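## Task

Take the green-capped tube out of the rack by the window and set it fully seated in a free well of the rack by the door. It fails if anything new ends up on the floor, if any tube touches the floor, or if any glass breaks from a drop of more than a few centimetres (about one well's depth) or a hard knock. Every other tube must finish fully seated in a rack; shifting one to another well of its own rack is allowed. The robot must release the tube, move away, and stay upright and untilted. Nothing may count as done if only the robot is holding it in place.

## Robot and tools

Robot: a Hello Robot Stretch 4 with a single arm. It has an omni-wheel base, a lift that slides up a mast, an arm that telescopes forward, a three-joint wrist (yaw, pitch, roll) and a two-finger gripper. It stands about 1.6 m tall, and the base rim lies within 0.23 m of the base origin. Loose objects may occasionally be nudged by something other than the robot.

Frames: the base frame has its origin on the floor below the base centre, with x forward, y left and z up. hand_pose is reported in this frame; it is a point between the open fingertips, and its printed value can be somewhat off. The odometry frame is the base frame as it was when the scene began. Heading in base_odometry runs from -3.142 to 3.142, positive to the left, and is counted from wheel turns only, so slipping shows up as travel.

execute_actions: the argument actions is a list holding one action or none. An empty list simply returns state and images. cameras picks which images come back: head_camera, head_left_camera, head_right_camera, wrist_camera or all. Leaving it out, null, or all returns every camera; [] returns none. An action can contain base, joints or both, plus optional pace and contact_limits. Alternatively it can contain only end_of_arm. All motions inside one action start at the same moment.
- base takes exactly one relative move, measured from where the base last reported itself: translate_m (metres, forward positive, -2 to 2), strafe_m (metres sideways, left positive, -2 to 2), or rotate_rad (radians, counter-clockwise seen from above positive, -3.2 to 3.2).
- joints is a set of absolute targets keyed by name: lift_m 0 to 1.2; arm_m 0 to 0.55 (extension); wrist_yaw_rad -1.134 to 4.276, where 0 points forward, positive turns left, and 3.14 is folded back (above 3.4 the arm may block it); wrist_pitch_rad -1.117 to 4.259, where 0 is level and 1.57 points straight down; wrist_roll_rad -1.117 to 4.259, where 0 keeps the fingers level and positive turns clockwise seen from behind; gripper_m -0.038 to 0.141, the fingertip gap in metres, with negative values pressing the tips together. Targets beyond a joint's range are clipped and reported. Any other bad value or unknown key rejects the entire call, and nothing moves.
- pace: slow, default, fast or max. Base speed is 0.1, 0.3, 0.4 or 0.6 m/s, and turning is 1, 2, 3 or 4 rad/s. When lift_m is above 0.2 at the start of the move, both are reduced further, down to 0.3 m/s and 1 rad/s at full lift height.
- contact_limits: only arm_m is accepted, from 0 (gentlest) to 0.75 (firmest), default 0.5. It sets how hard the arm may push before it halts.
- end_of_arm: enable_torque powers wrist or gripper motors back on after they have shut off.
A joint or the base you leave out of an action may keep pushing toward its earlier target, and its status will not show this. An action runs for at most 15 s. If any result reports a stop, the later execute_actions, wait and finished_scene calls in that same reply are skipped.

wait: seconds, from 0 to 10. Nothing new is commanded; it returns state and images.
zoom_image: camera and region [x0, y0, x1, y1] in pixels of that camera's most recent full image, measured from the top-left corner, with a maximum size of 504x504.
finished_scene: scene is the current scene number. This ends the scene permanently and reports success, so call it only once the result is stable.

Results: joint_positions; base_status and joint_status (done, off_target, contact_stop_at_<key>, limit_stop_at_<name>, time_out, torque_fault); on_its_own, which lists anything happening that was not commanded, where held at is a target rather than the actual position; base_odometry; turned_by_wheels versus turned_by_imu, where a gap above about 0.1 rad points to a collision or slip and adds roughly that much heading error; base_tilt in degrees (forward and right positive, with a fixed bias of up to about 1.5); motor_effort in percent, positive toward higher joint values, with the bracketed number giving the peak (noisy, with a fixed per-motor bias); for wheel_0, wheel_1 and wheel_2, positive means turning right. lidar_m gives 12 distances in 30-degree sectors, the first straight ahead and then counter-clockwise (4th left, 7th behind, 10th right). A dash means nothing was seen or the object is closer than 0.25 m. It covers heights from about 0.15 m up to the robot's height and misses glass and thin legs. wrist_depth_mm is a 7x7 grid of median depths, 100 to 2000 mm, and clear objects do not appear in it. A pictures line names the images in the order they are returned.

Cameras: head_camera sits at the top of the mast, looking forward and down, so turn the base to look elsewhere. head_left_camera and head_right_camera are fisheyes beside it, aimed more steeply downward, and they show the base and arm. wrist_camera looks along the fingers, which appear low in its frame. Calibration intrinsics and extrinsics are supplied per camera, mapping the base frame to each camera, and they carry small errors. Errors for the wrist camera grow when the arm is extended.

Gripping: command a gap smaller than the tube's width. Squeezing harder pulls the object toward the wrist, and opening pushes it back out. Neither gripper_m nor done proves you are holding anything; a firm grip (command of 0 or more) shows up as a change in gripper effort. If the fingertips get stuck on a surface, raise the lift.

Hazards: a contact_stop leaves that part slack, so a lift can sink and wheels can roll. limit_stop_at_tilt (leaning more than 6 degrees) makes the lift, arm and wheels slack. limit_stop_at_own_body can happen when the wrist is tilted up and rolled. A wrist pushed as hard as it can go shuts off with torque_fault. Driving or turning with a heavy load at long arm extension, or pushing or pulling hard while the gripper is high, can tip the robot over. To unfold at the start, send lift_m 0.4 and wrist_yaw_rad 0 together. The tubes are glass, so lower them slowly, release them only when they are near the bottom of a well, avoid knocking them, and never let one drop or touch the floor. Afterwards open the gripper and back away.

Each tool is called after "Emit:" in YAML: its name, and indented under it one key for each argument.

## Session

Emit:
execute_actions:
  actions: []

Scene clock: 0.00 s.
base_odometry: x=+0.000 y=+0.000 heading=+0.000 (m, m, rad; odometry frame)
turned_by_wheels: +0.000 (rad since the last result)
turned_by_imu: +0.000 (rad since the last result)
base_tilt: forward=+0.3 right=-1.3 (deg)
lidar_m: 1.28 1.51 1.46 1.47 1.74 1.41 1.40 1.67 1.66 1.66 1.39 1.23
base_status: not commanded
joint_positions: lift_m=+0.186 arm_m=+0.001 wrist_yaw_rad=+3.123 wrist_pitch_rad=+0.005 wrist_roll_rad=+0.015 gripper_m=+0.057
joint_status: not commanded
motor_effort: lift_m=+20 arm_m=+0 wrist_yaw_rad=-2 wrist_pitch_rad=-7 wrist_roll_rad=+0 gripper_m=-2 wheel_0=+0 wheel_1=+0 wheel_2=+0 (%)
hand_pose: x=-0.1153 y=+0.0928 z=+0.3626 quat_wxyz=(+0.009, -0.002, +0.007, +1.000) (m; base frame)
wrist_depth_mm: - 138 273 - - 1921 1808 / - 119 147 1618 1537 1863 1863 / - 121 160 1576 1464 1863 1863 / 138 139 272 1618 1499 1921 1921 / 1661 1921 1756 1661 1464 1863 1863 / 1025 1255 191 1366 193 1397 1366 / 809 820 931 - 960 878 946
pictures: head_camera, head_left_camera, head_right_camera, wrist_camera
Images, in order (width x height): head_camera 420x560, head_left_camera 420x672, head_right_camera 420x672, wrist_camera 616x392.

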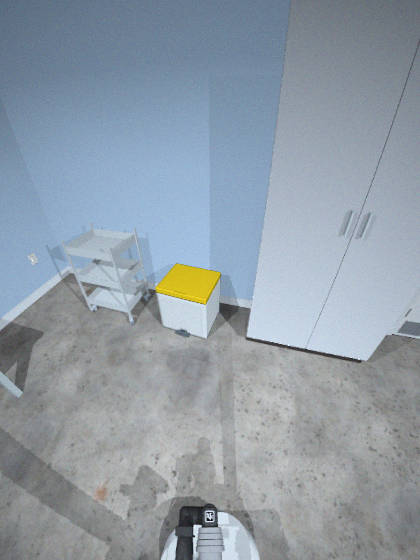

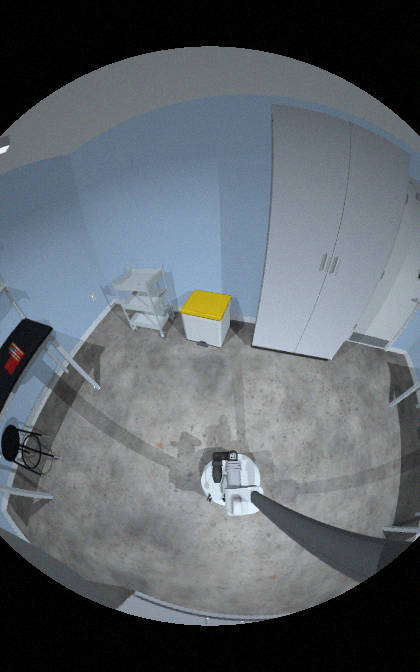

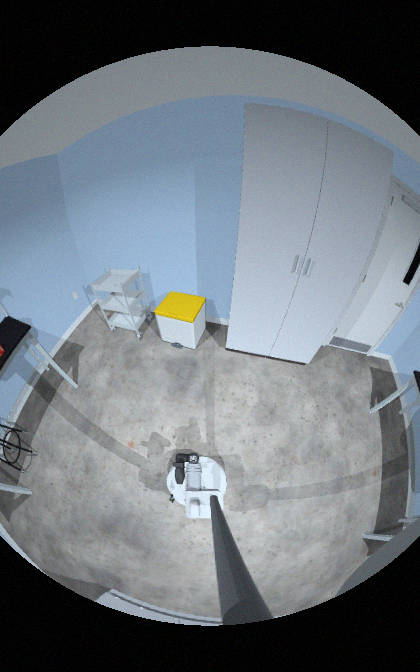

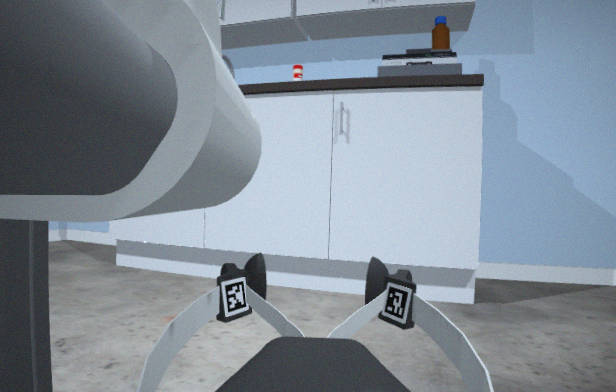

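Emit:
execute_actions:
  actions:
    - {"base":{"rotate_rad":1.3},"joints":{"lift_m":0.8,"wrist_yaw_rad":0},"pace":"fast"}

Scene clock: 2.77 s.
base_odometry: x=+0.000 y=+0.000 heading=+1.300 (m, m, rad; odometry frame)
turned_by_wheels: +1.300 (rad since the last result)
turned_by_imu: +1.313 (rad since the last result)
base_tilt: forward=+0.3 right=-1.3 (deg)
lidar_m: 1.44 1.55 1.42 1.38 1.48 1.74 1.71 1.80 1.27 1.24 1.26 1.47
base_status: done
joint_positions: lift_m=+0.800 arm_m=+0.001 wrist_yaw_rad=+0.000 wrist_pitch_rad=+0.005 wrist_roll_rad=+0.015 gripper_m=+0.057
joint_status: all done
motor_effort: lift_m=+24(27) arm_m=+0(0) wrist_yaw_rad=-3(7) wrist_pitch_rad=-6(6) wrist_roll_rad=+2(3) gripper_m=-2(1) wheel_0=-1(7) wheel_1=-1(4) wheel_2=-1(8) (%)
hand_pose: x=+0.4600 y=-0.0873 z=+0.9766 quat_wxyz=(+1.000, +0.007, +0.002, +0.000) (m; base frame)
wrist_depth_mm: - 1983 1863 1921 - 1983 1921 / - - - - 1983 1983 1983 / - - - - 1983 1983 1983 / - - - - - 1983 1983 / - - 1308 - 1255 1983 1983 / - 1983 191 - 193 - - / - 1756 1983 - - - 1983
pictures: head_camera, head_left_camera, head_right_camera, wrist_camera
camera_calibration (this result's frames):
wrist_camera: T_world_to_cam=[[0.0165489, -0.999807, 0.0105593, -0.101164], [-0.0349965, -0.0111335, -0.999325, 1.03839], [0.99925, 0.0161682, -0.035174, -0.197595], [0, 0, 0, 1]] pos_world=[0.23546, -0.0863893, 1.0318]
Images, in order (width x height): head_camera 420x560, head_left_camera 420x672, head_right_camera 420x672, wrist_camera 616x392.

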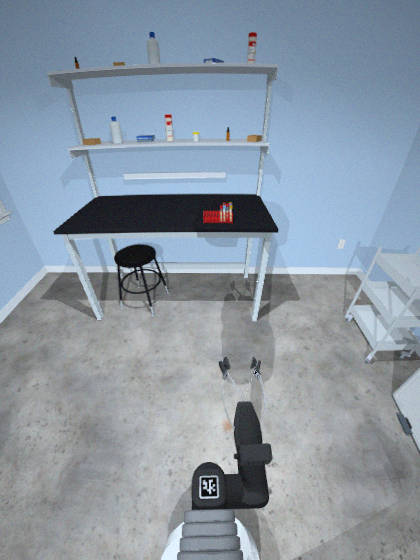

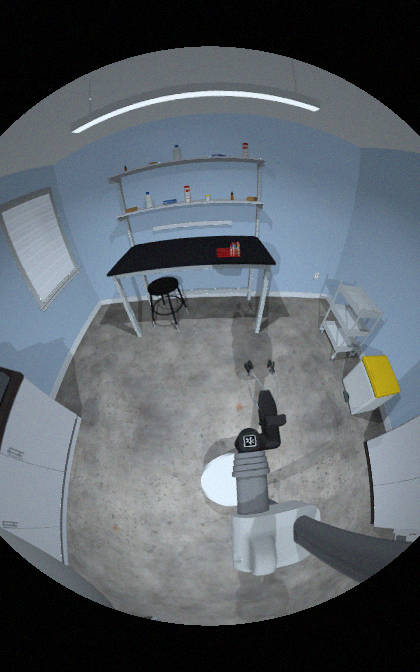

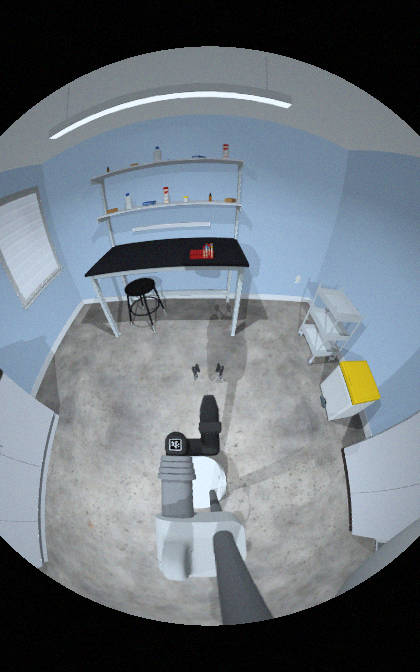

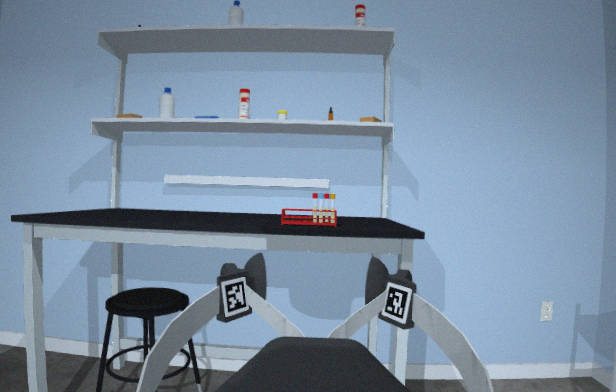

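Emit:
execute_actions:
  actions:
    - {"base":{"translate_m":0.8},"joints":{"lift_m":0.98,"wrist_pitch_rad":0.5},"pace":"fast"}
  cameras: ["head_camera","wrist_camera"]

Emit:
zoom_image:
  camera: "wrist_camera"
  region: [200,50,500,250]

Scene clock: 6.37 s.
base_odometry: x=+0.214 y=+0.771 heading=+1.300 (m, m, rad; odometry frame)
turned_by_wheels: +0.000 (rad since the last result)
turned_by_imu: -0.005 (rad since the last result)
base_tilt: forward=+0.5 right=-1.3 (deg)
lidar_m: 0.63 0.69 0.99 1.49 1.43 2.04 3.18 1.74 1.27 1.26 1.30 0.69
base_status: done
joint_positions: lift_m=+0.980 arm_m=+0.001 wrist_yaw_rad=+0.000 wrist_pitch_rad=+0.502 wrist_roll_rad=+0.015 gripper_m=+0.057
joint_status: all done
motor_effort: lift_m=+24(28) arm_m=+0(0) wrist_yaw_rad=-2(3) wrist_pitch_rad=-7(9) wrist_roll_rad=+1(1) gripper_m=-1(5) wheel_0=+1(2) wheel_1=+0(4) wheel_2=+0(11) (%)
hand_pose: x=+0.4244 y=-0.0874 z=+1.0191 quat_wxyz=(+0.969, +0.007, +0.248, -0.002) (m; base frame)
wrist_depth_mm: 1138 1098 1078 1078 1098 1078 1060 / 1160 1182 1160 1138 1118 1118 1118 / 750 741 741 580 750 842 1205 / 530 535 544 539 549 549 1255 / 946 1008 574 1499 559 564 1499 / 866 1499 191 1537 193 683 1537 / 1308 1281 1366 - 1366 732 1336
pictures: head_camera, wrist_camera
camera_calibration (this result's frames):
wrist_camera: T_world_to_cam=[[0.0193905, -0.999811, 0.00152804, -0.0930951], [-0.507552, -0.0111603, -0.861549, 1.13981], [0.861403, 0.0159303, -0.507673, 0.379506], [0, 0, 0, 1]] pos_world=[0.25341, -0.0864026, 1.17481]
Images, in order (width x height): head_camera 420x560, wrist_camera 616x392.

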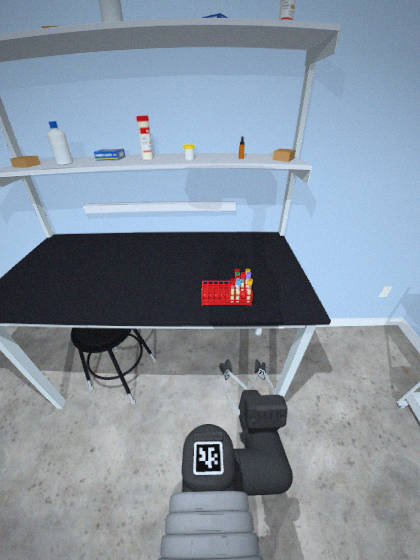

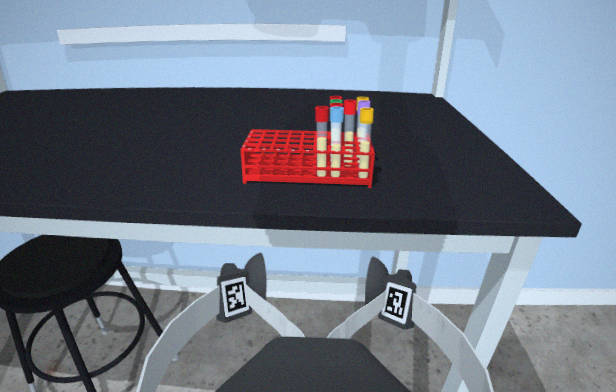

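Region (200, 50, 500, 250) of wrist_camera's 616x392 image, scaled by 1.680.

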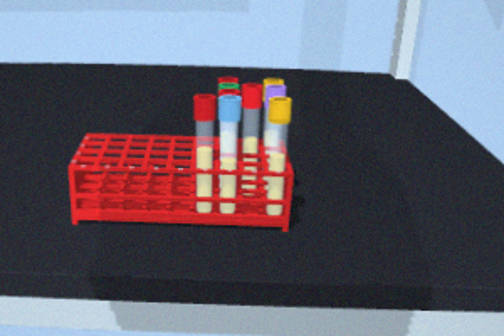

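Emit:
execute_actions:
  actions:
    - {"base":{"translate_m":0.2},"joints":{"lift_m":1.19,"wrist_pitch_rad":1.3,"arm_m":0.2,"wrist_roll_rad":0}}
  cameras: []

Emit:
execute_actions:
  actions:
    - {"base":{"strafe_m":-0.035},"joints":{"arm_m":0.3}}
  cameras: ["head_camera","wrist_camera"]

Scene clock: 8.73 s.
base_odometry: x=+0.268 y=+0.964 heading=+1.300 (m, m, rad; odometry frame)
turned_by_wheels: +0.000 (rad since the last result)
turned_by_imu: -0.001 (rad since the last result)
base_tilt: forward=+0.2 right=-1.2 (deg)
lidar_m: 0.44 0.47 0.69 1.96 1.52 2.05 3.40 1.77 1.30 1.23 0.64 0.48
base_status: done
joint_positions: lift_m=+1.190 arm_m=+0.199 wrist_yaw_rad=+0.000 wrist_pitch_rad=+1.300 wrist_roll_rad=+0.000 gripper_m=+0.057
joint_status: all done
motor_effort: lift_m=+25(27) arm_m=+6(7) wrist_yaw_rad=-2(1) wrist_pitch_rad=-1(4) wrist_roll_rad=-2(1) gripper_m=-2(5) wheel_0=+1(4) wheel_1=+0(0) wheel_2=+0(7) (%)
hand_pose: x=+0.4469 y=-0.0874 z=+1.0898 quat_wxyz=(+0.796, +0.000, +0.605, +0.000) (m; base frame)
wrist_depth_mm: 492 484 484 480 484 480 484 / 466 466 462 462 452 459 459 / 445 442 427 387 387 436 445 / 427 424 421 415 415 418 421 / 1336 415 410 407 407 404 399 / 1255 1281 190 1281 193 1229 1229 / 1229 1229 1255 - 1229 1205 1205
pictures: none
No camera images: the call's "cameras" was empty. Leave "cameras" out to get every camera's image.

Scene clock: 10.00 s.
base_odometry: x=+0.301 y=+0.954 heading=+1.300 (m, m, rad; odometry frame)
turned_by_wheels: +0.000 (rad since the last result)
turned_by_imu: -0.001 (rad since the last result)
base_tilt: forward=+0.4 right=-1.5 (deg)
lidar_m: 0.43 0.46 0.65 2.02 1.56 2.08 2.78 1.72 1.27 1.21 1.26 0.47
base_status: done
joint_positions: lift_m=+1.190 arm_m=+0.299 wrist_yaw_rad=+0.000 wrist_pitch_rad=+1.301 wrist_roll_rad=+0.000 gripper_m=+0.057
joint_status: all done
motor_effort: lift_m=+25(25) arm_m=+6(7) wrist_yaw_rad=-2(2) wrist_pitch_rad=-3(3) wrist_roll_rad=+0(0) gripper_m=-3(3) wheel_0=+0(5) wheel_1=+0(10) wheel_2=-1(3) (%)
hand_pose: x=+0.5468 y=-0.0874 z=+1.0898 quat_wxyz=(+0.796, +0.000, +0.605, +0.000) (m; base frame)
wrist_depth_mm: 488 488 484 484 480 480 480 / 466 466 462 462 459 462 459 / 445 442 439 439 439 436 442 / 424 427 392 359 418 418 418 / 404 410 384 342 399 404 399 / 389 389 191 387 192 384 387 / 1205 1205 382 - 377 370 370
pictures: head_camera, wrist_camera
camera_calibration (this result's frames):
wrist_camera: T_world_to_cam=[[0.0286864, -0.999549, -0.00888375, -0.0893033], [-0.971061, -0.0257585, -0.237437, 0.834869], [0.237101, 0.0154379, -0.971362, 1.15661], [0, 0, 0, 1]] pos_world=[0.539036, -0.0856137, 1.32092]
Images, in order (width x height): head_camera 420x560, wrist_camera 616x392.

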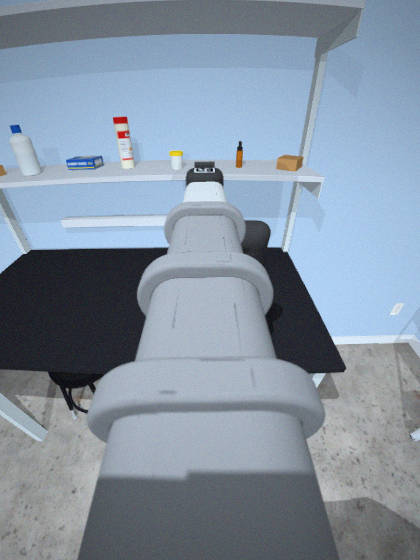

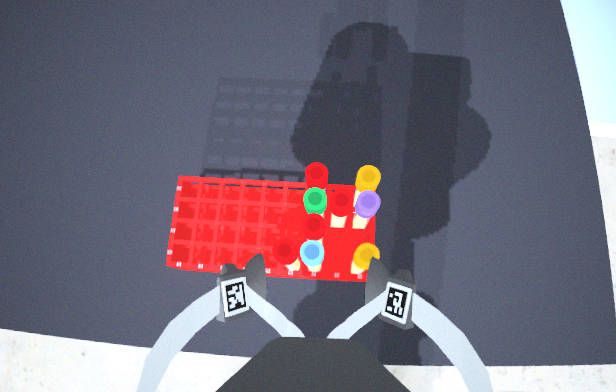

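Emit:
execute_actions:
  actions:
    - {"joints":{"arm_m":0.38,"lift_m":1.16,"gripper_m":0.028}}
  cameras: ["head_right_camera","wrist_camera"]

Scene clock: 11.50 s.
base_odometry: x=+0.301 y=+0.954 heading=+1.300 (m, m, rad; odometry frame)
turned_by_wheels: +0.000 (rad since the last result)
turned_by_imu: +0.000 (rad since the last result)
base_tilt: forward=+0.4 right=-1.4 (deg)
lidar_m: 0.44 0.47 0.70 2.02 1.56 2.10 2.79 1.78 1.28 1.19 1.27 0.47
base_status: not commanded
joint_positions: lift_m=+1.160 arm_m=+0.379 wrist_yaw_rad=+0.000 wrist_pitch_rad=+1.301 wrist_roll_rad=+0.000 gripper_m=+0.028
joint_status: all done
motor_effort: lift_m=+16(24) arm_m=+6(6) wrist_yaw_rad=-2(2) wrist_pitch_rad=-2(3) wrist_roll_rad=+1(0) gripper_m=-1(6) wheel_0=+0(0) wheel_1=+0(0) wheel_2=-1(1) (%)
hand_pose: x=+0.6268 y=-0.0874 z=+1.0605 quat_wxyz=(+0.796, +0.000, +0.605, +0.000) (m; base frame)
wrist_depth_mm: 452 452 449 445 449 445 442 / 436 430 430 430 427 424 430 / 413 413 407 407 410 407 407 / 394 392 394 392 392 389 387 / 379 377 375 375 375 373 373 / 362 359 190 247 188 357 357 / 349 347 320 - 345 343 343
pictures: head_right_camera, wrist_camera
camera_calibration (this result's frames):
wrist_camera: T_world_to_cam=[[0.0286791, -0.999549, -0.00888378, -0.0918545], [-0.971065, -0.0257516, -0.237423, 0.905576], [0.237087, 0.0154358, -0.971366, 1.10919], [0, 0, 0, 1]] pos_world=[0.619033, -0.0856142, 1.29162]
Images, in order (width x height): head_right_camera 420x672, wrist_camera 616x392.

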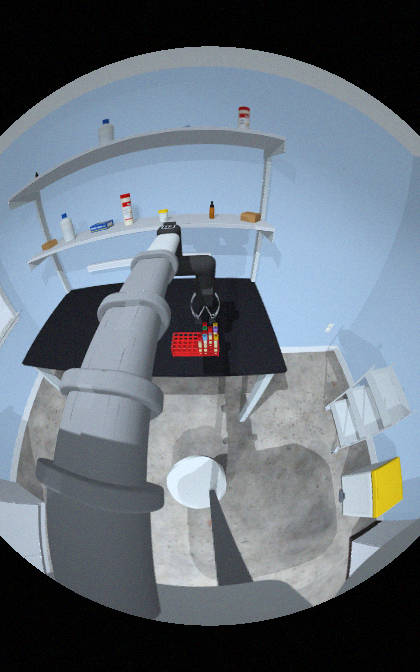

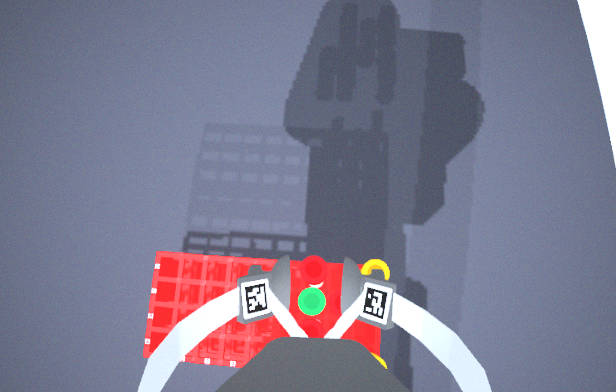

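Emit:
execute_actions:
  actions:
    - {"joints":{"arm_m":0.392,"lift_m":1.155,"gripper_m":0.024},"base":{"strafe_m":0.002},"pace":"slow"}
  cameras: []

Emit:
execute_actions:
  actions:
    - {"joints":{"lift_m":1.14},"pace":"slow"}
  cameras: ["head_right_camera","wrist_camera"]

Emit:
zoom_image:
  camera: "head_right_camera"
  region: [160,285,250,365]

Scene clock: 12.80 s.
base_odometry: x=+0.299 y=+0.955 heading=+1.300 (m, m, rad; odometry frame)
turned_by_wheels: +0.000 (rad since the last result)
turned_by_imu: +0.000 (rad since the last result)
base_tilt: forward=+0.2 right=-1.3 (deg)
lidar_m: 0.44 0.47 0.68 2.03 1.53 2.09 3.40 1.72 1.27 1.18 1.25 0.46
base_status: done
joint_positions: lift_m=+1.155 arm_m=+0.391 wrist_yaw_rad=+0.000 wrist_pitch_rad=+1.301 wrist_roll_rad=+0.000 gripper_m=+0.024
joint_status: all done
motor_effort: lift_m=+16(17) arm_m=+6(5) wrist_yaw_rad=-2(2) wrist_pitch_rad=-1(2) wrist_roll_rad=+0(1) gripper_m=-4(6) wheel_0=+2(2) wheel_1=-1(4) wheel_2=+0(2) (%)
hand_pose: x=+0.6388 y=-0.0874 z=+1.0556 quat_wxyz=(+0.796, +0.000, +0.605, +0.000) (m; base frame)
wrist_depth_mm: 445 449 442 442 439 442 439 / 430 427 424 421 421 421 421 / 410 404 404 402 402 402 402 / 389 389 387 387 384 382 382 / 373 373 370 370 370 366 366 / 357 353 189 239 188 351 351 / 343 340 290 - 338 338 340
pictures: none
No camera images: the call's "cameras" was empty. Leave "cameras" out to get every camera's image.

Scene clock: 13.63 s.
base_odometry: x=+0.299 y=+0.955 heading=+1.300 (m, m, rad; odometry frame)
turned_by_wheels: +0.000 (rad since the last result)
turned_by_imu: +0.000 (rad since the last result)
base_tilt: forward=+0.4 right=-1.2 (deg)
lidar_m: 0.43 0.47 0.66 1.99 1.53 2.07 3.41 1.76 1.26 1.19 1.25 0.48
base_status: not commanded
joint_positions: lift_m=+1.140 arm_m=+0.391 wrist_yaw_rad=+0.000 wrist_pitch_rad=+1.301 wrist_roll_rad=+0.000 gripper_m=+0.024
joint_status: all done
motor_effort: lift_m=+16(16) arm_m=+7(6) wrist_yaw_rad=-2(3) wrist_pitch_rad=-2(2) wrist_roll_rad=-1(1) gripper_m=-5(4) wheel_0=+2(2) wheel_1=-1(2) wheel_2=+0(0) (%)
hand_pose: x=+0.6388 y=-0.0874 z=+1.0406 quat_wxyz=(+0.796, +0.000, +0.605, +0.000) (m; base frame)
wrist_depth_mm: 427 427 424 424 421 421 421 / 413 410 404 404 404 402 404 / 392 389 387 387 387 384 387 / 375 375 370 370 370 368 368 / 357 357 353 357 353 353 355 / 342 336 189 225 187 338 338 / 329 325 281 - 324 324 325
pictures: head_right_camera, wrist_camera
camera_calibration (this result's frames):
wrist_camera: T_world_to_cam=[[0.0286789, -0.999549, -0.00888383, -0.0923746], [-0.971065, -0.0257514, -0.237422, 0.912461], [0.237087, 0.0154358, -0.971366, 1.08698], [0, 0, 0, 1]] pos_world=[0.630999, -0.0856142, 1.27168]
Images, in order (width x height): head_right_camera 420x672, wrist_camera 616x392.

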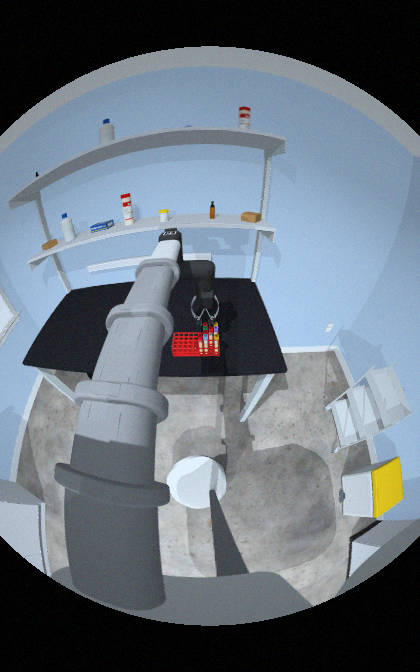

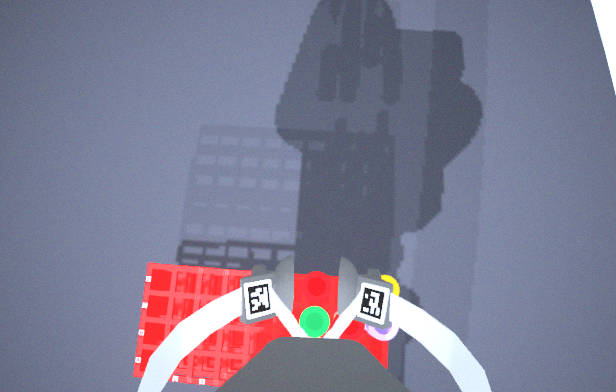

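Region (160, 285, 250, 365) of head_right_camera's 420x672 image, scaled by 5.600, with more detail than that image has.

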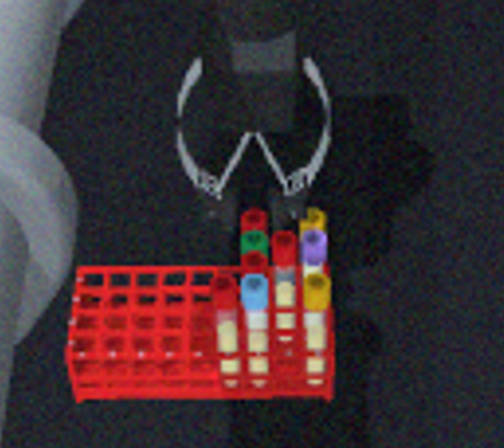

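Emit:
execute_actions:
  actions:
    - {"joints":{"lift_m":1.124,"gripper_m":0.02},"pace":"slow"}
  cameras: ["wrist_camera"]

Emit:
execute_actions:
  actions:
    - {"joints":{"gripper_m":0.002}}
  cameras: ["wrist_camera"]

Emit:
execute_actions:
  actions:
    - {"joints":{"lift_m":1.14},"pace":"slow"}
  cameras: ["head_right_camera","wrist_camera"]

Emit:
zoom_image:
  camera: "head_right_camera"
  region: [160,285,250,365]

Scene clock: 14.80 s.
base_odometry: x=+0.299 y=+0.955 heading=+1.300 (m, m, rad; odometry frame)
turned_by_wheels: +0.000 (rad since the last result)
turned_by_imu: +0.000 (rad since the last result)
base_tilt: forward=+0.3 right=-1.5 (deg)
lidar_m: 0.45 0.48 0.67 2.02 1.55 2.10 3.40 1.75 1.26 1.21 1.26 0.47
base_status: not commanded
joint_positions: lift_m=+1.132 arm_m=+0.391 wrist_yaw_rad=-0.001 wrist_pitch_rad=+1.295 wrist_roll_rad=-0.001 gripper_m=+0.020
joint_status: lift_m contact_stop (moved -0.008 of -0.016); the others done
on_its_own: lift_m is slack since a contact_stop (your +1.124 is given up)
motor_effort: lift_m=+14(16) arm_m=+6(6) wrist_yaw_rad=-1(0) wrist_pitch_rad=+12(30) wrist_roll_rad=+4(4) gripper_m=-2(2) wheel_0=+2(2) wheel_1=-1(2) wheel_2=+0(0) (%)
hand_pose: x=+0.6404 y=-0.0875 z=+1.0326 quat_wxyz=(+0.798, +0.000, +0.603, +0.000) (m; base frame)
wrist_depth_mm: 424 430 430 427 427 427 430 / 413 410 410 407 404 407 410 / 389 392 384 387 389 387 387 / 370 370 373 370 373 368 368 / 355 355 355 353 353 355 349 / 336 334 187 210 186 340 338 / 327 314 298 - 324 324 325
pictures: wrist_camera
camera_calibration (this result's frames):
wrist_camera: T_world_to_cam=[[0.0292028, -0.999538, -0.00840735, -0.0933659], [-0.969636, -0.0262841, -0.243137, 0.917054], [0.242804, 0.0152524, -0.969955, 1.07373], [0, 0, 0, 1]] pos_world=[0.63123, -0.0855957, 1.26365]
Images, in order (width x height): wrist_camera 616x392.

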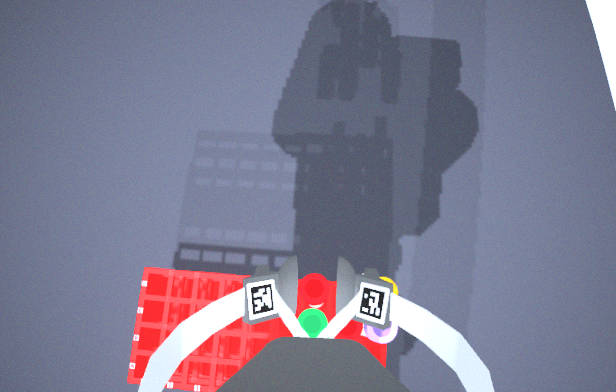

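not run: a stop came earlier in this reply.

not run: a stop came earlier in this reply.

This scene's latest camera images include none from head_right_camera. They are from: wrist_camera. Call execute_actions without "cameras", or with head_right_camera in "cameras", to get its image.

Emit:
execute_actions:
  actions:
    - {"joints":{"gripper_m":0.002,"lift_m":1.135},"pace":"slow"}
  cameras: ["wrist_camera"]

Emit:
execute_actions:
  actions:
    - {"joints":{"lift_m":1.155},"pace":"slow"}
  cameras: ["head_right_camera","wrist_camera"]

Emit:
zoom_image:
  camera: "head_right_camera"
  region: [160,285,250,365]

Scene clock: 16.03 s.
base_odometry: x=+0.299 y=+0.955 heading=+1.300 (m, m, rad; odometry frame)
turned_by_wheels: +0.000 (rad since the last result)
turned_by_imu: +0.000 (rad since the last result)
base_tilt: forward=+0.3 right=-1.1 (deg)
lidar_m: 0.45 0.44 0.70 2.00 1.55 2.10 3.41 1.75 1.26 1.20 1.27 0.46
base_status: not commanded
joint_positions: lift_m=+1.135 arm_m=+0.391 wrist_yaw_rad=+0.000 wrist_pitch_rad=+1.300 wrist_roll_rad=+0.000 gripper_m=+0.002
joint_status: all done
motor_effort: lift_m=+19(20) arm_m=+6(6) wrist_yaw_rad=+0(1) wrist_pitch_rad=-2(9) wrist_roll_rad=+2(2) gripper_m=-12(15) wheel_0=+2(2) wheel_1=-1(1) wheel_2=-1(1) (%)
hand_pose: x=+0.6389 y=-0.0874 z=+1.0353 quat_wxyz=(+0.796, +0.000, +0.605, +0.000) (m; base frame)
wrist_depth_mm: 424 421 418 418 418 415 413 / 404 402 402 397 399 397 399 / 387 384 382 382 379 379 379 / 368 366 366 364 364 364 364 / 351 351 349 349 349 347 347 / 338 332 182 212 184 334 334 / 325 322 294 - 320 317 320
pictures: wrist_camera
camera_calibration (this result's frames):
wrist_camera: T_world_to_cam=[[0.0290299, -0.999541, -0.00869286, -0.092869], [-0.970982, -0.0261331, -0.237721, 0.911531], [0.237385, 0.0153416, -0.971295, 1.08159], [0, 0, 0, 1]] pos_world=[0.631023, -0.0855987, 1.26643]
Images, in order (width x height): wrist_camera 616x392.

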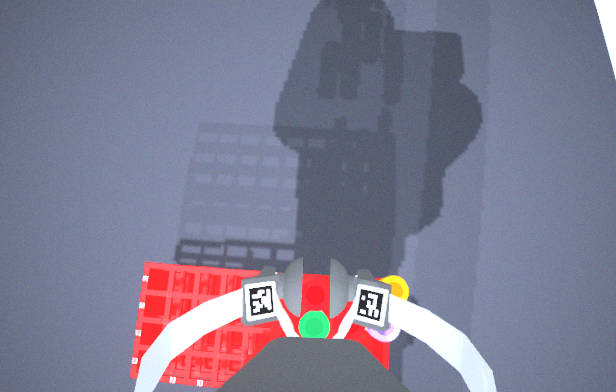

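Scene clock: 16.97 s.
base_odometry: x=+0.299 y=+0.955 heading=+1.300 (m, m, rad; odometry frame)
turned_by_wheels: +0.000 (rad since the last result)
turned_by_imu: +0.000 (rad since the last result)
base_tilt: forward=+0.2 right=-1.4 (deg)
lidar_m: 0.44 0.48 0.70 2.01 1.56 2.11 3.42 1.74 1.29 1.22 1.27 0.46
base_status: not commanded
joint_positions: lift_m=+1.155 arm_m=+0.391 wrist_yaw_rad=+0.000 wrist_pitch_rad=+1.300 wrist_roll_rad=+0.000 gripper_m=+0.002
joint_status: all done
motor_effort: lift_m=+25(25) arm_m=+6(6) wrist_yaw_rad=-1(1) wrist_pitch_rad=+2(1) wrist_roll_rad=+3(2) gripper_m=-10(12) wheel_0=+2(2) wheel_1=-1(1) wheel_2=-1(1) (%)
hand_pose: x=+0.6389 y=-0.0874 z=+1.0549 quat_wxyz=(+0.796, +0.000, +0.605, +0.000) (m; base frame)
wrist_depth_mm: 445 442 442 436 439 439 439 / 424 427 421 418 418 421 418 / 407 404 404 404 402 399 399 / 387 389 387 384 387 384 382 / 370 370 370 368 368 368 364 / 357 353 182 212 184 351 351 / 343 342 291 - 342 338 340
pictures: head_right_camera, wrist_camera
camera_calibration (this result's frames):
wrist_camera: T_world_to_cam=[[0.0290287, -0.999541, -0.0086945, -0.0926966], [-0.970993, -0.0261322, -0.237675, 0.916117], [0.237339, 0.0153417, -0.971306, 1.10059], [0, 0, 0, 1]] pos_world=[0.631022, -0.0855987, 1.28594]
Images, in order (width x height): head_right_camera 420x672, wrist_camera 616x392.

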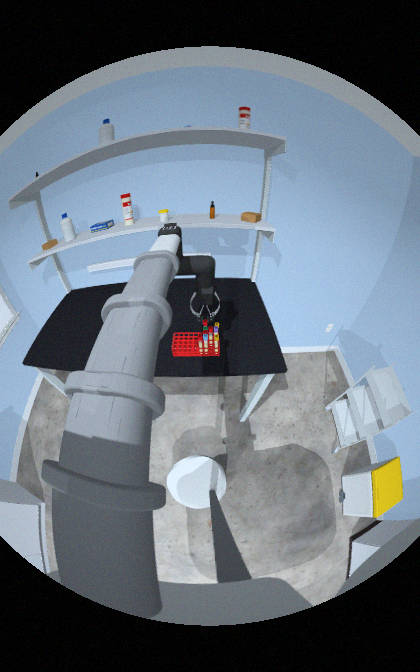

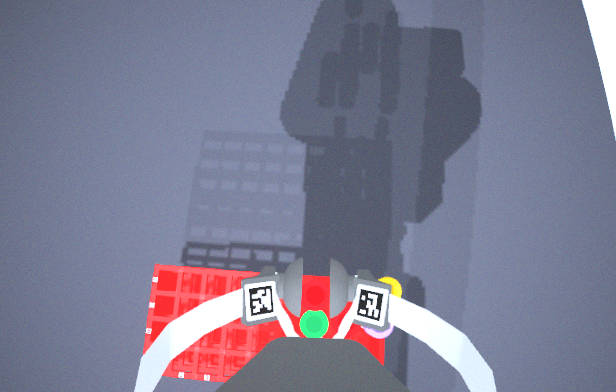

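Region (160, 285, 250, 365) of head_right_camera's 420x672 image, scaled by 5.600, with more detail than that image has.

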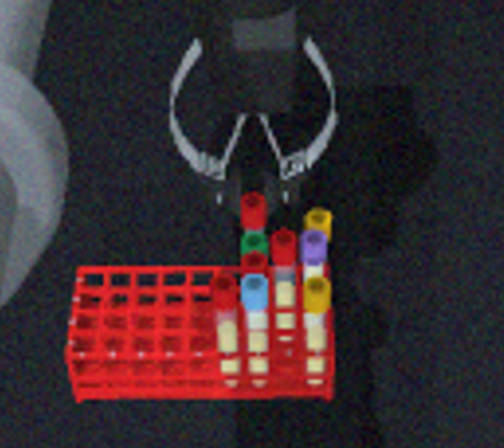

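Emit:
execute_actions:
  actions:
    - {"joints":{"lift_m":1.2},"pace":"slow"}
  cameras: []

Emit:
execute_actions:
  actions:
    - {"base":{"strafe_m":0.084},"joints":{"arm_m":0.397},"pace":"slow"}
  cameras: ["head_right_camera","wrist_camera"]

Emit:
zoom_image:
  camera: "head_right_camera"
  region: [160,285,250,365]

Emit:
zoom_image:
  camera: "wrist_camera"
  region: [210,230,430,370]

Scene clock: 18.40 s.
base_odometry: x=+0.299 y=+0.955 heading=+1.300 (m, m, rad; odometry frame)
turned_by_wheels: +0.000 (rad since the last result)
turned_by_imu: +0.000 (rad since the last result)
base_tilt: forward=+0.3 right=-1.4 (deg)
lidar_m: 0.45 0.48 0.66 2.01 1.55 2.06 3.39 1.74 1.26 1.20 1.27 0.46
base_status: not commanded
joint_positions: lift_m=+1.198 arm_m=+0.391 wrist_yaw_rad=+0.000 wrist_pitch_rad=+1.300 wrist_roll_rad=+0.000 gripper_m=+0.002
joint_status: all done
joint sent to its limit — the command would take lift_m past its upper limit, so that joint was sent only as far as its limit.
motor_effort: lift_m=+25(25) arm_m=+6(6) wrist_yaw_rad=-1(1) wrist_pitch_rad=-4(3) wrist_roll_rad=+4(4) gripper_m=-10(12) wheel_0=+2(2) wheel_1=-1(1) wheel_2=-1(0) (%)
hand_pose: x=+0.6388 y=-0.0874 z=+1.0986 quat_wxyz=(+0.796, +0.000, +0.605, +0.000) (m; base frame)
wrist_depth_mm: 500 500 496 492 492 492 492 / 477 477 473 469 473 466 469 / 455 452 452 449 449 449 445 / 433 433 430 433 427 427 427 / 415 418 415 413 410 415 410 / 397 399 182 213 185 394 394 / 387 382 336 - 382 375 382
pictures: none
No camera images: the call's "cameras" was empty. Leave "cameras" out to get every camera's image.

Scene clock: 20.40 s.
base_odometry: x=+0.218 y=+0.977 heading=+1.300 (m, m, rad; odometry frame)
turned_by_wheels: +0.000 (rad since the last result)
turned_by_imu: -0.001 (rad since the last result)
base_tilt: forward=+0.3 right=-1.3 (deg)
lidar_m: 0.45 0.46 0.68 1.93 1.46 1.96 3.39 1.85 1.36 1.27 0.65 0.46
base_status: done
joint_positions: lift_m=+1.198 arm_m=+0.396 wrist_yaw_rad=+0.000 wrist_pitch_rad=+1.300 wrist_roll_rad=+0.000 gripper_m=+0.002
joint_status: all done
motor_effort: lift_m=+25(25) arm_m=+6(6) wrist_yaw_rad=-2(1) wrist_pitch_rad=-2(1) wrist_roll_rad=+3(2) gripper_m=-13(12) wheel_0=-2(4) wheel_1=+1(5) wheel_2=+0(2) (%)
hand_pose: x=+0.6438 y=-0.0874 z=+1.0986 quat_wxyz=(+0.796, +0.000, +0.605, +0.000) (m; base frame)
wrist_depth_mm: 496 496 492 492 492 492 488 / 477 477 473 469 469 473 466 / 455 452 449 449 449 445 449 / 433 430 433 430 430 427 430 / 415 415 413 413 410 410 410 / 399 402 182 211 184 389 392 / 384 382 382 - 334 377 377
pictures: head_right_camera, wrist_camera
camera_calibration (this result's frames):
wrist_camera: T_world_to_cam=[[0.029029, -0.999541, -0.00869864, -0.0924545], [-0.971017, -0.026133, -0.237579, 0.931221], [0.237243, 0.0153432, -0.971329, 1.14201], [0, 0, 0, 1]] pos_world=[0.635981, -0.0855986, 1.32971]
Images, in order (width x height): head_right_camera 420x672, wrist_camera 616x392.

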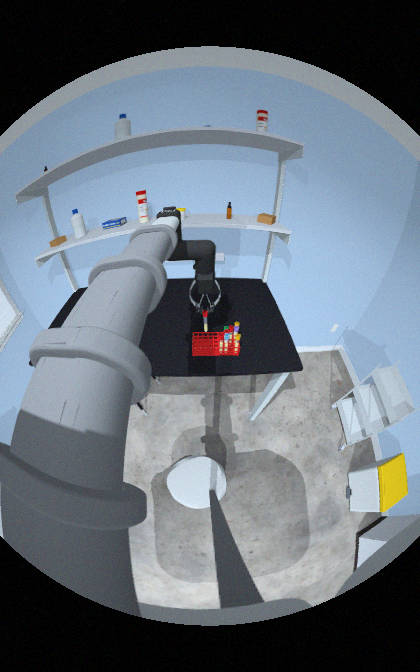

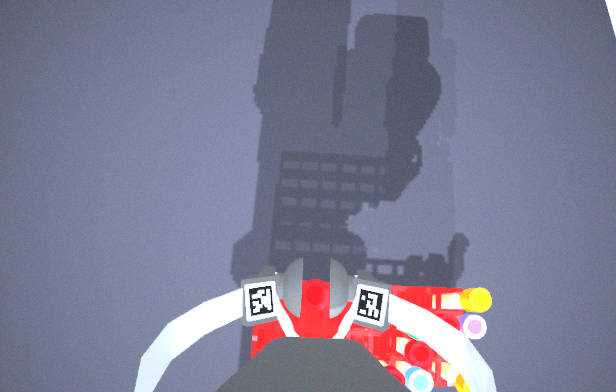

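Region (160, 285, 250, 365) of head_right_camera's 420x672 image, scaled by 5.600, with more detail than that image has.

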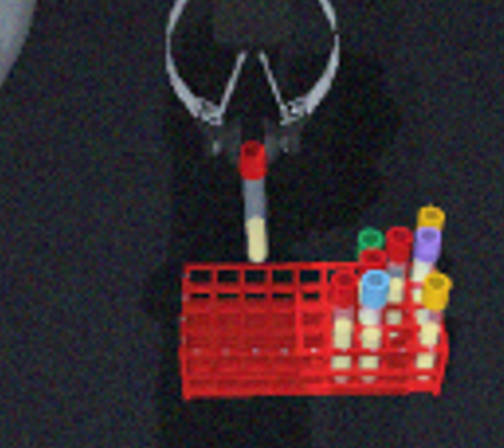

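Region (210, 230, 430, 370) of wrist_camera's 616x392 image, scaled by 2.291; it fills the top 321 rows of this view, and the rest is white.

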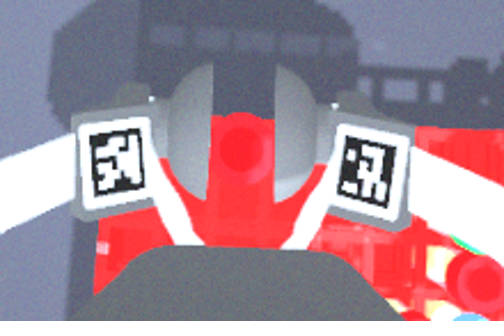

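Aligned laterally.

Emit:
execute_actions:
  actions:
    - {"joints":{"lift_m":1.175},"pace":"slow"}
  cameras: ["head_right_camera","wrist_camera"]

Emit:
zoom_image:
  camera: "head_right_camera"
  region: [160,285,250,365]

Scene clock: 21.50 s.
base_odometry: x=+0.218 y=+0.977 heading=+1.300 (m, m, rad; odometry frame)
turned_by_wheels: +0.000 (rad since the last result)
turned_by_imu: +0.000 (rad since the last result)
base_tilt: forward=+0.1 right=-1.3 (deg)
lidar_m: 0.45 0.46 0.70 1.93 1.48 1.97 3.41 1.86 1.37 1.29 0.61 0.46
base_status: not commanded
joint_positions: lift_m=+1.175 arm_m=+0.396 wrist_yaw_rad=+0.000 wrist_pitch_rad=+1.300 wrist_roll_rad=+0.000 gripper_m=+0.002
joint_status: all done
motor_effort: lift_m=+16(25) arm_m=+6(6) wrist_yaw_rad=-1(2) wrist_pitch_rad=-1(2) wrist_roll_rad=+2(3) gripper_m=-11(13) wheel_0=-2(2) wheel_1=+1(1) wheel_2=+0(0) (%)
hand_pose: x=+0.6438 y=-0.0874 z=+1.0756 quat_wxyz=(+0.796, +0.000, +0.605, +0.000) (m; base frame)
wrist_depth_mm: 469 469 466 466 462 466 462 / 452 445 445 442 442 442 442 / 430 427 427 427 424 424 421 / 410 407 410 404 407 404 402 / 392 394 392 392 389 387 387 / 377 375 182 211 184 320 373 / 362 359 359 - 306 307 357
pictures: head_right_camera, wrist_camera
camera_calibration (this result's frames):
wrist_camera: T_world_to_cam=[[0.02902, -0.999541, -0.00870155, -0.0926461], [-0.97102, -0.0261238, -0.237566, 0.925731], [0.237229, 0.0153435, -0.971333, 1.11963], [0, 0, 0, 1]] pos_world=[0.635981, -0.0855991, 1.30665]
Images, in order (width x height): head_right_camera 420x672, wrist_camera 616x392.

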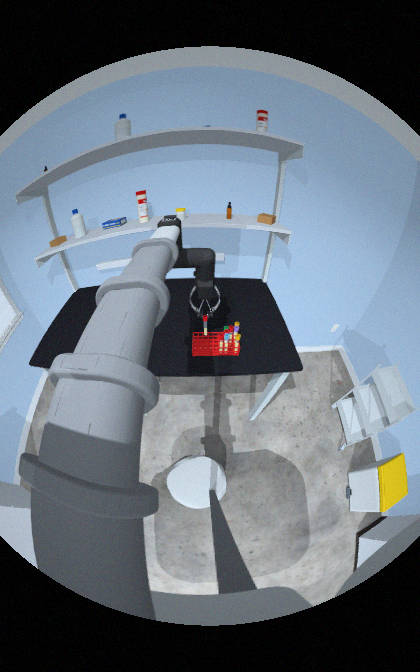

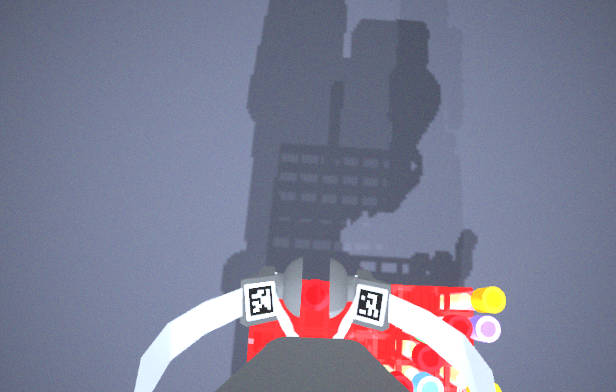

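Region (160, 285, 250, 365) of head_right_camera's 420x672 image, scaled by 5.600, with more detail than that image has.

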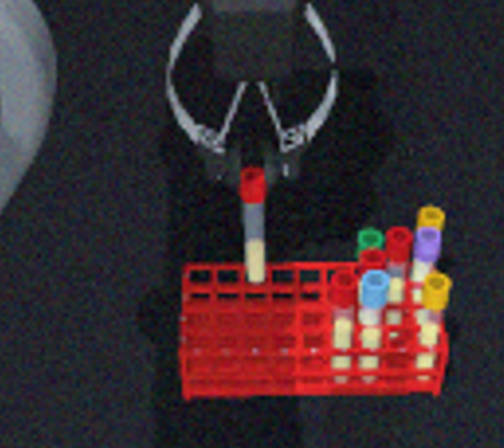

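Emit:
execute_actions:
  actions:
    - {"joints":{"lift_m":1.137},"pace":"slow"}
  cameras: []

Emit:
execute_actions:
  actions:
    - {"joints":{"gripper_m":0.024}}
  cameras: []

Emit:
execute_actions:
  actions:
    - {"joints":{"lift_m":1.165}}
  cameras: []

Emit:
execute_actions:
  actions:
    - {"base":{"strafe_m":-0.077},"joints":{"arm_m":0.367,"wrist_roll_rad":-0.8},"pace":"slow"}
  cameras: ["head_right_camera","wrist_camera"]

Emit:
zoom_image:
  camera: "head_right_camera"
  region: [160,285,250,365]

Scene clock: 23.00 s.
base_odometry: x=+0.218 y=+0.977 heading=+1.300 (m, m, rad; odometry frame)
turned_by_wheels: +0.000 (rad since the last result)
turned_by_imu: +0.000 (rad since the last result)
base_tilt: forward=+0.3 right=-1.2 (deg)
lidar_m: 0.44 0.47 0.67 1.93 1.47 1.98 3.37 1.85 1.36 1.27 0.62 0.44
base_status: not commanded
joint_positions: lift_m=+1.137 arm_m=+0.396 wrist_yaw_rad=+0.000 wrist_pitch_rad=+1.300 wrist_roll_rad=+0.000 gripper_m=+0.002
joint_status: all done
motor_effort: lift_m=+16(17) arm_m=+6(6) wrist_yaw_rad=-1(1) wrist_pitch_rad=-3(2) wrist_roll_rad=+2(2) gripper_m=-10(12) wheel_0=-2(2) wheel_1=+1(1) wheel_2=+0(1) (%)
hand_pose: x=+0.6438 y=-0.0874 z=+1.0376 quat_wxyz=(+0.796, +0.000, +0.605, +0.000) (m; base frame)
wrist_depth_mm: 424 424 424 418 418 418 415 / 404 404 399 402 402 402 402 / 387 387 384 384 384 382 382 / 370 368 368 366 364 366 366 / 353 353 353 351 353 347 349 / 340 338 182 211 184 240 334 / 327 327 325 - 274 217 324
pictures: none
No camera images: the call's "cameras" was empty. Leave "cameras" out to get every camera's image.

Scene clock: 23.97 s.
base_odometry: x=+0.218 y=+0.977 heading=+1.300 (m, m, rad; odometry frame)
turned_by_wheels: +0.000 (rad since the last result)
turned_by_imu: +0.000 (rad since the last result)
base_tilt: forward=+0.3 right=-1.2 (deg)
lidar_m: 0.42 0.48 0.72 1.92 1.50 1.97 3.41 1.88 1.36 1.27 0.62 0.46
base_status: not commanded
joint_positions: lift_m=+1.137 arm_m=+0.396 wrist_yaw_rad=+0.000 wrist_pitch_rad=+1.300 wrist_roll_rad=+0.000 gripper_m=+0.024
joint_status: all done
motor_effort: lift_m=+16(16) arm_m=+6(7) wrist_yaw_rad=-1(1) wrist_pitch_rad=-2(4) wrist_roll_rad=+3(2) gripper_m=-3(13) wheel_0=-2(2) wheel_1=+1(1) wheel_2=+0(0) (%)
hand_pose: x=+0.6438 y=-0.0874 z=+1.0376 quat_wxyz=(+0.796, +0.000, +0.605, +0.000) (m; base frame)
wrist_depth_mm: 421 424 424 418 421 418 415 / 404 404 402 402 399 399 399 / 389 384 387 387 384 382 382 / 370 370 368 364 366 366 366 / 355 353 353 353 351 349 349 / 340 340 189 228 188 240 334 / 329 325 322 - 273 218 324
pictures: none
No camera images: the call's "cameras" was empty. Leave "cameras" out to get every camera's image.

Scene clock: 24.87 s.
base_odometry: x=+0.218 y=+0.977 heading=+1.300 (m, m, rad; odometry frame)
turned_by_wheels: +0.000 (rad since the last result)
turned_by_imu: +0.000 (rad since the last result)
base_tilt: forward=+0.3 right=-1.2 (deg)
lidar_m: 0.43 0.49 0.68 1.94 1.48 1.97 3.41 1.83 1.36 1.28 0.65 0.46
base_status: not commanded
joint_positions: lift_m=+1.165 arm_m=+0.396 wrist_yaw_rad=+0.000 wrist_pitch_rad=+1.300 wrist_roll_rad=+0.000 gripper_m=+0.024
joint_status: all done
motor_effort: lift_m=+25(26) arm_m=+6(6) wrist_yaw_rad=-1(2) wrist_pitch_rad=+0(0) wrist_roll_rad=+4(2) gripper_m=-6(5) wheel_0=-2(2) wheel_1=+1(1) wheel_2=+0(0) (%)
hand_pose: x=+0.6438 y=-0.0874 z=+1.0648 quat_wxyz=(+0.796, +0.000, +0.605, +0.000) (m; base frame)
wrist_depth_mm: 459 452 455 452 449 452 449 / 439 436 430 433 430 433 433 / 418 418 415 413 413 410 413 / 402 399 397 394 392 394 394 / 379 379 382 377 379 377 377 / 366 366 189 255 188 309 359 / 353 351 349 - 294 317 349
pictures: none
No camera images: the call's "cameras" was empty. Leave "cameras" out to get every camera's image.

Scene clock: 26.80 s.
base_odometry: x=+0.293 y=+0.957 heading=+1.300 (m, m, rad; odometry frame)
turned_by_wheels: +0.000 (rad since the last result)
turned_by_imu: -0.001 (rad since the last result)
base_tilt: forward=+0.2 right=-1.4 (deg)
lidar_m: 0.44 0.50 0.69 1.99 1.58 2.09 3.38 1.73 1.28 1.21 1.26 0.47
base_status: done
joint_positions: lift_m=+1.165 arm_m=+0.368 wrist_yaw_rad=+0.000 wrist_pitch_rad=+1.300 wrist_roll_rad=-0.800 gripper_m=+0.024
joint_status: all done
motor_effort: lift_m=+25(25) arm_m=-6(6) wrist_yaw_rad=-2(1) wrist_pitch_rad=-2(2) wrist_roll_rad=+0(4) gripper_m=-3(3) wheel_0=+0(4) wheel_1=+1(9) wheel_2=+0(0) (%)
hand_pose: x=+0.6161 y=-0.0874 z=+1.0648 quat_wxyz=(+0.733, -0.310, +0.558, +0.236) (m; base frame)
wrist_depth_mm: 370 384 407 421 442 473 492 / 362 377 394 413 433 459 480 / 353 364 382 402 418 442 466 / 343 353 320 387 407 427 445 / 1160 347 351 347 397 413 430 / 1118 343 189 253 188 402 418 / 917 931 343 - 375 394 404
pictures: head_right_camera, wrist_camera
camera_calibration (this result's frames):
wrist_camera: T_world_to_cam=[[0.712031, -0.678542, 0.180533, -0.68614], [-0.661458, -0.734473, -0.151731, 0.552199], [0.235552, -0.0113778, -0.971795, 1.115], [0, 0, 0, 1]] pos_world=[0.591169, -0.0473139, 1.2912]
Images, in order (width x height): head_right_camera 420x672, wrist_camera 616x392.

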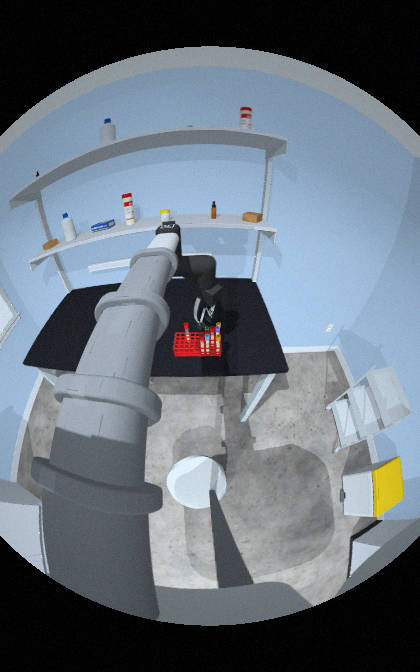

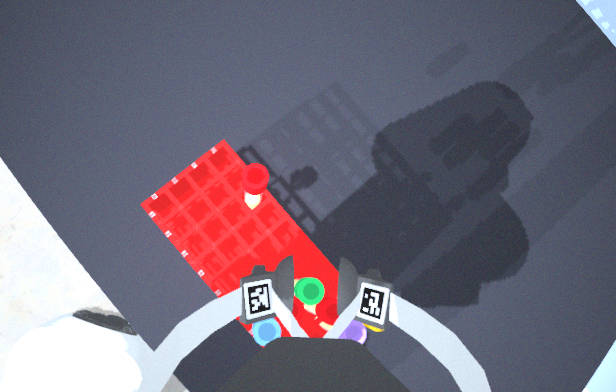

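Region (160, 285, 250, 365) of head_right_camera's 420x672 image, scaled by 5.600, with more detail than that image has.

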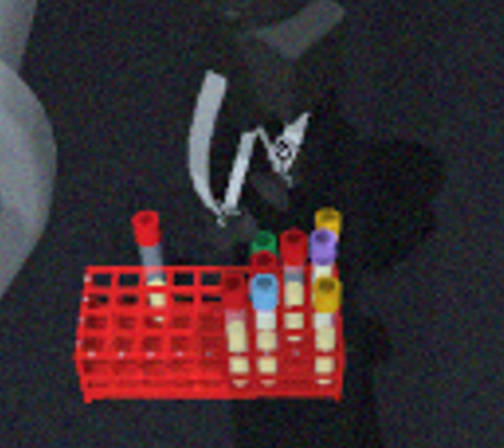

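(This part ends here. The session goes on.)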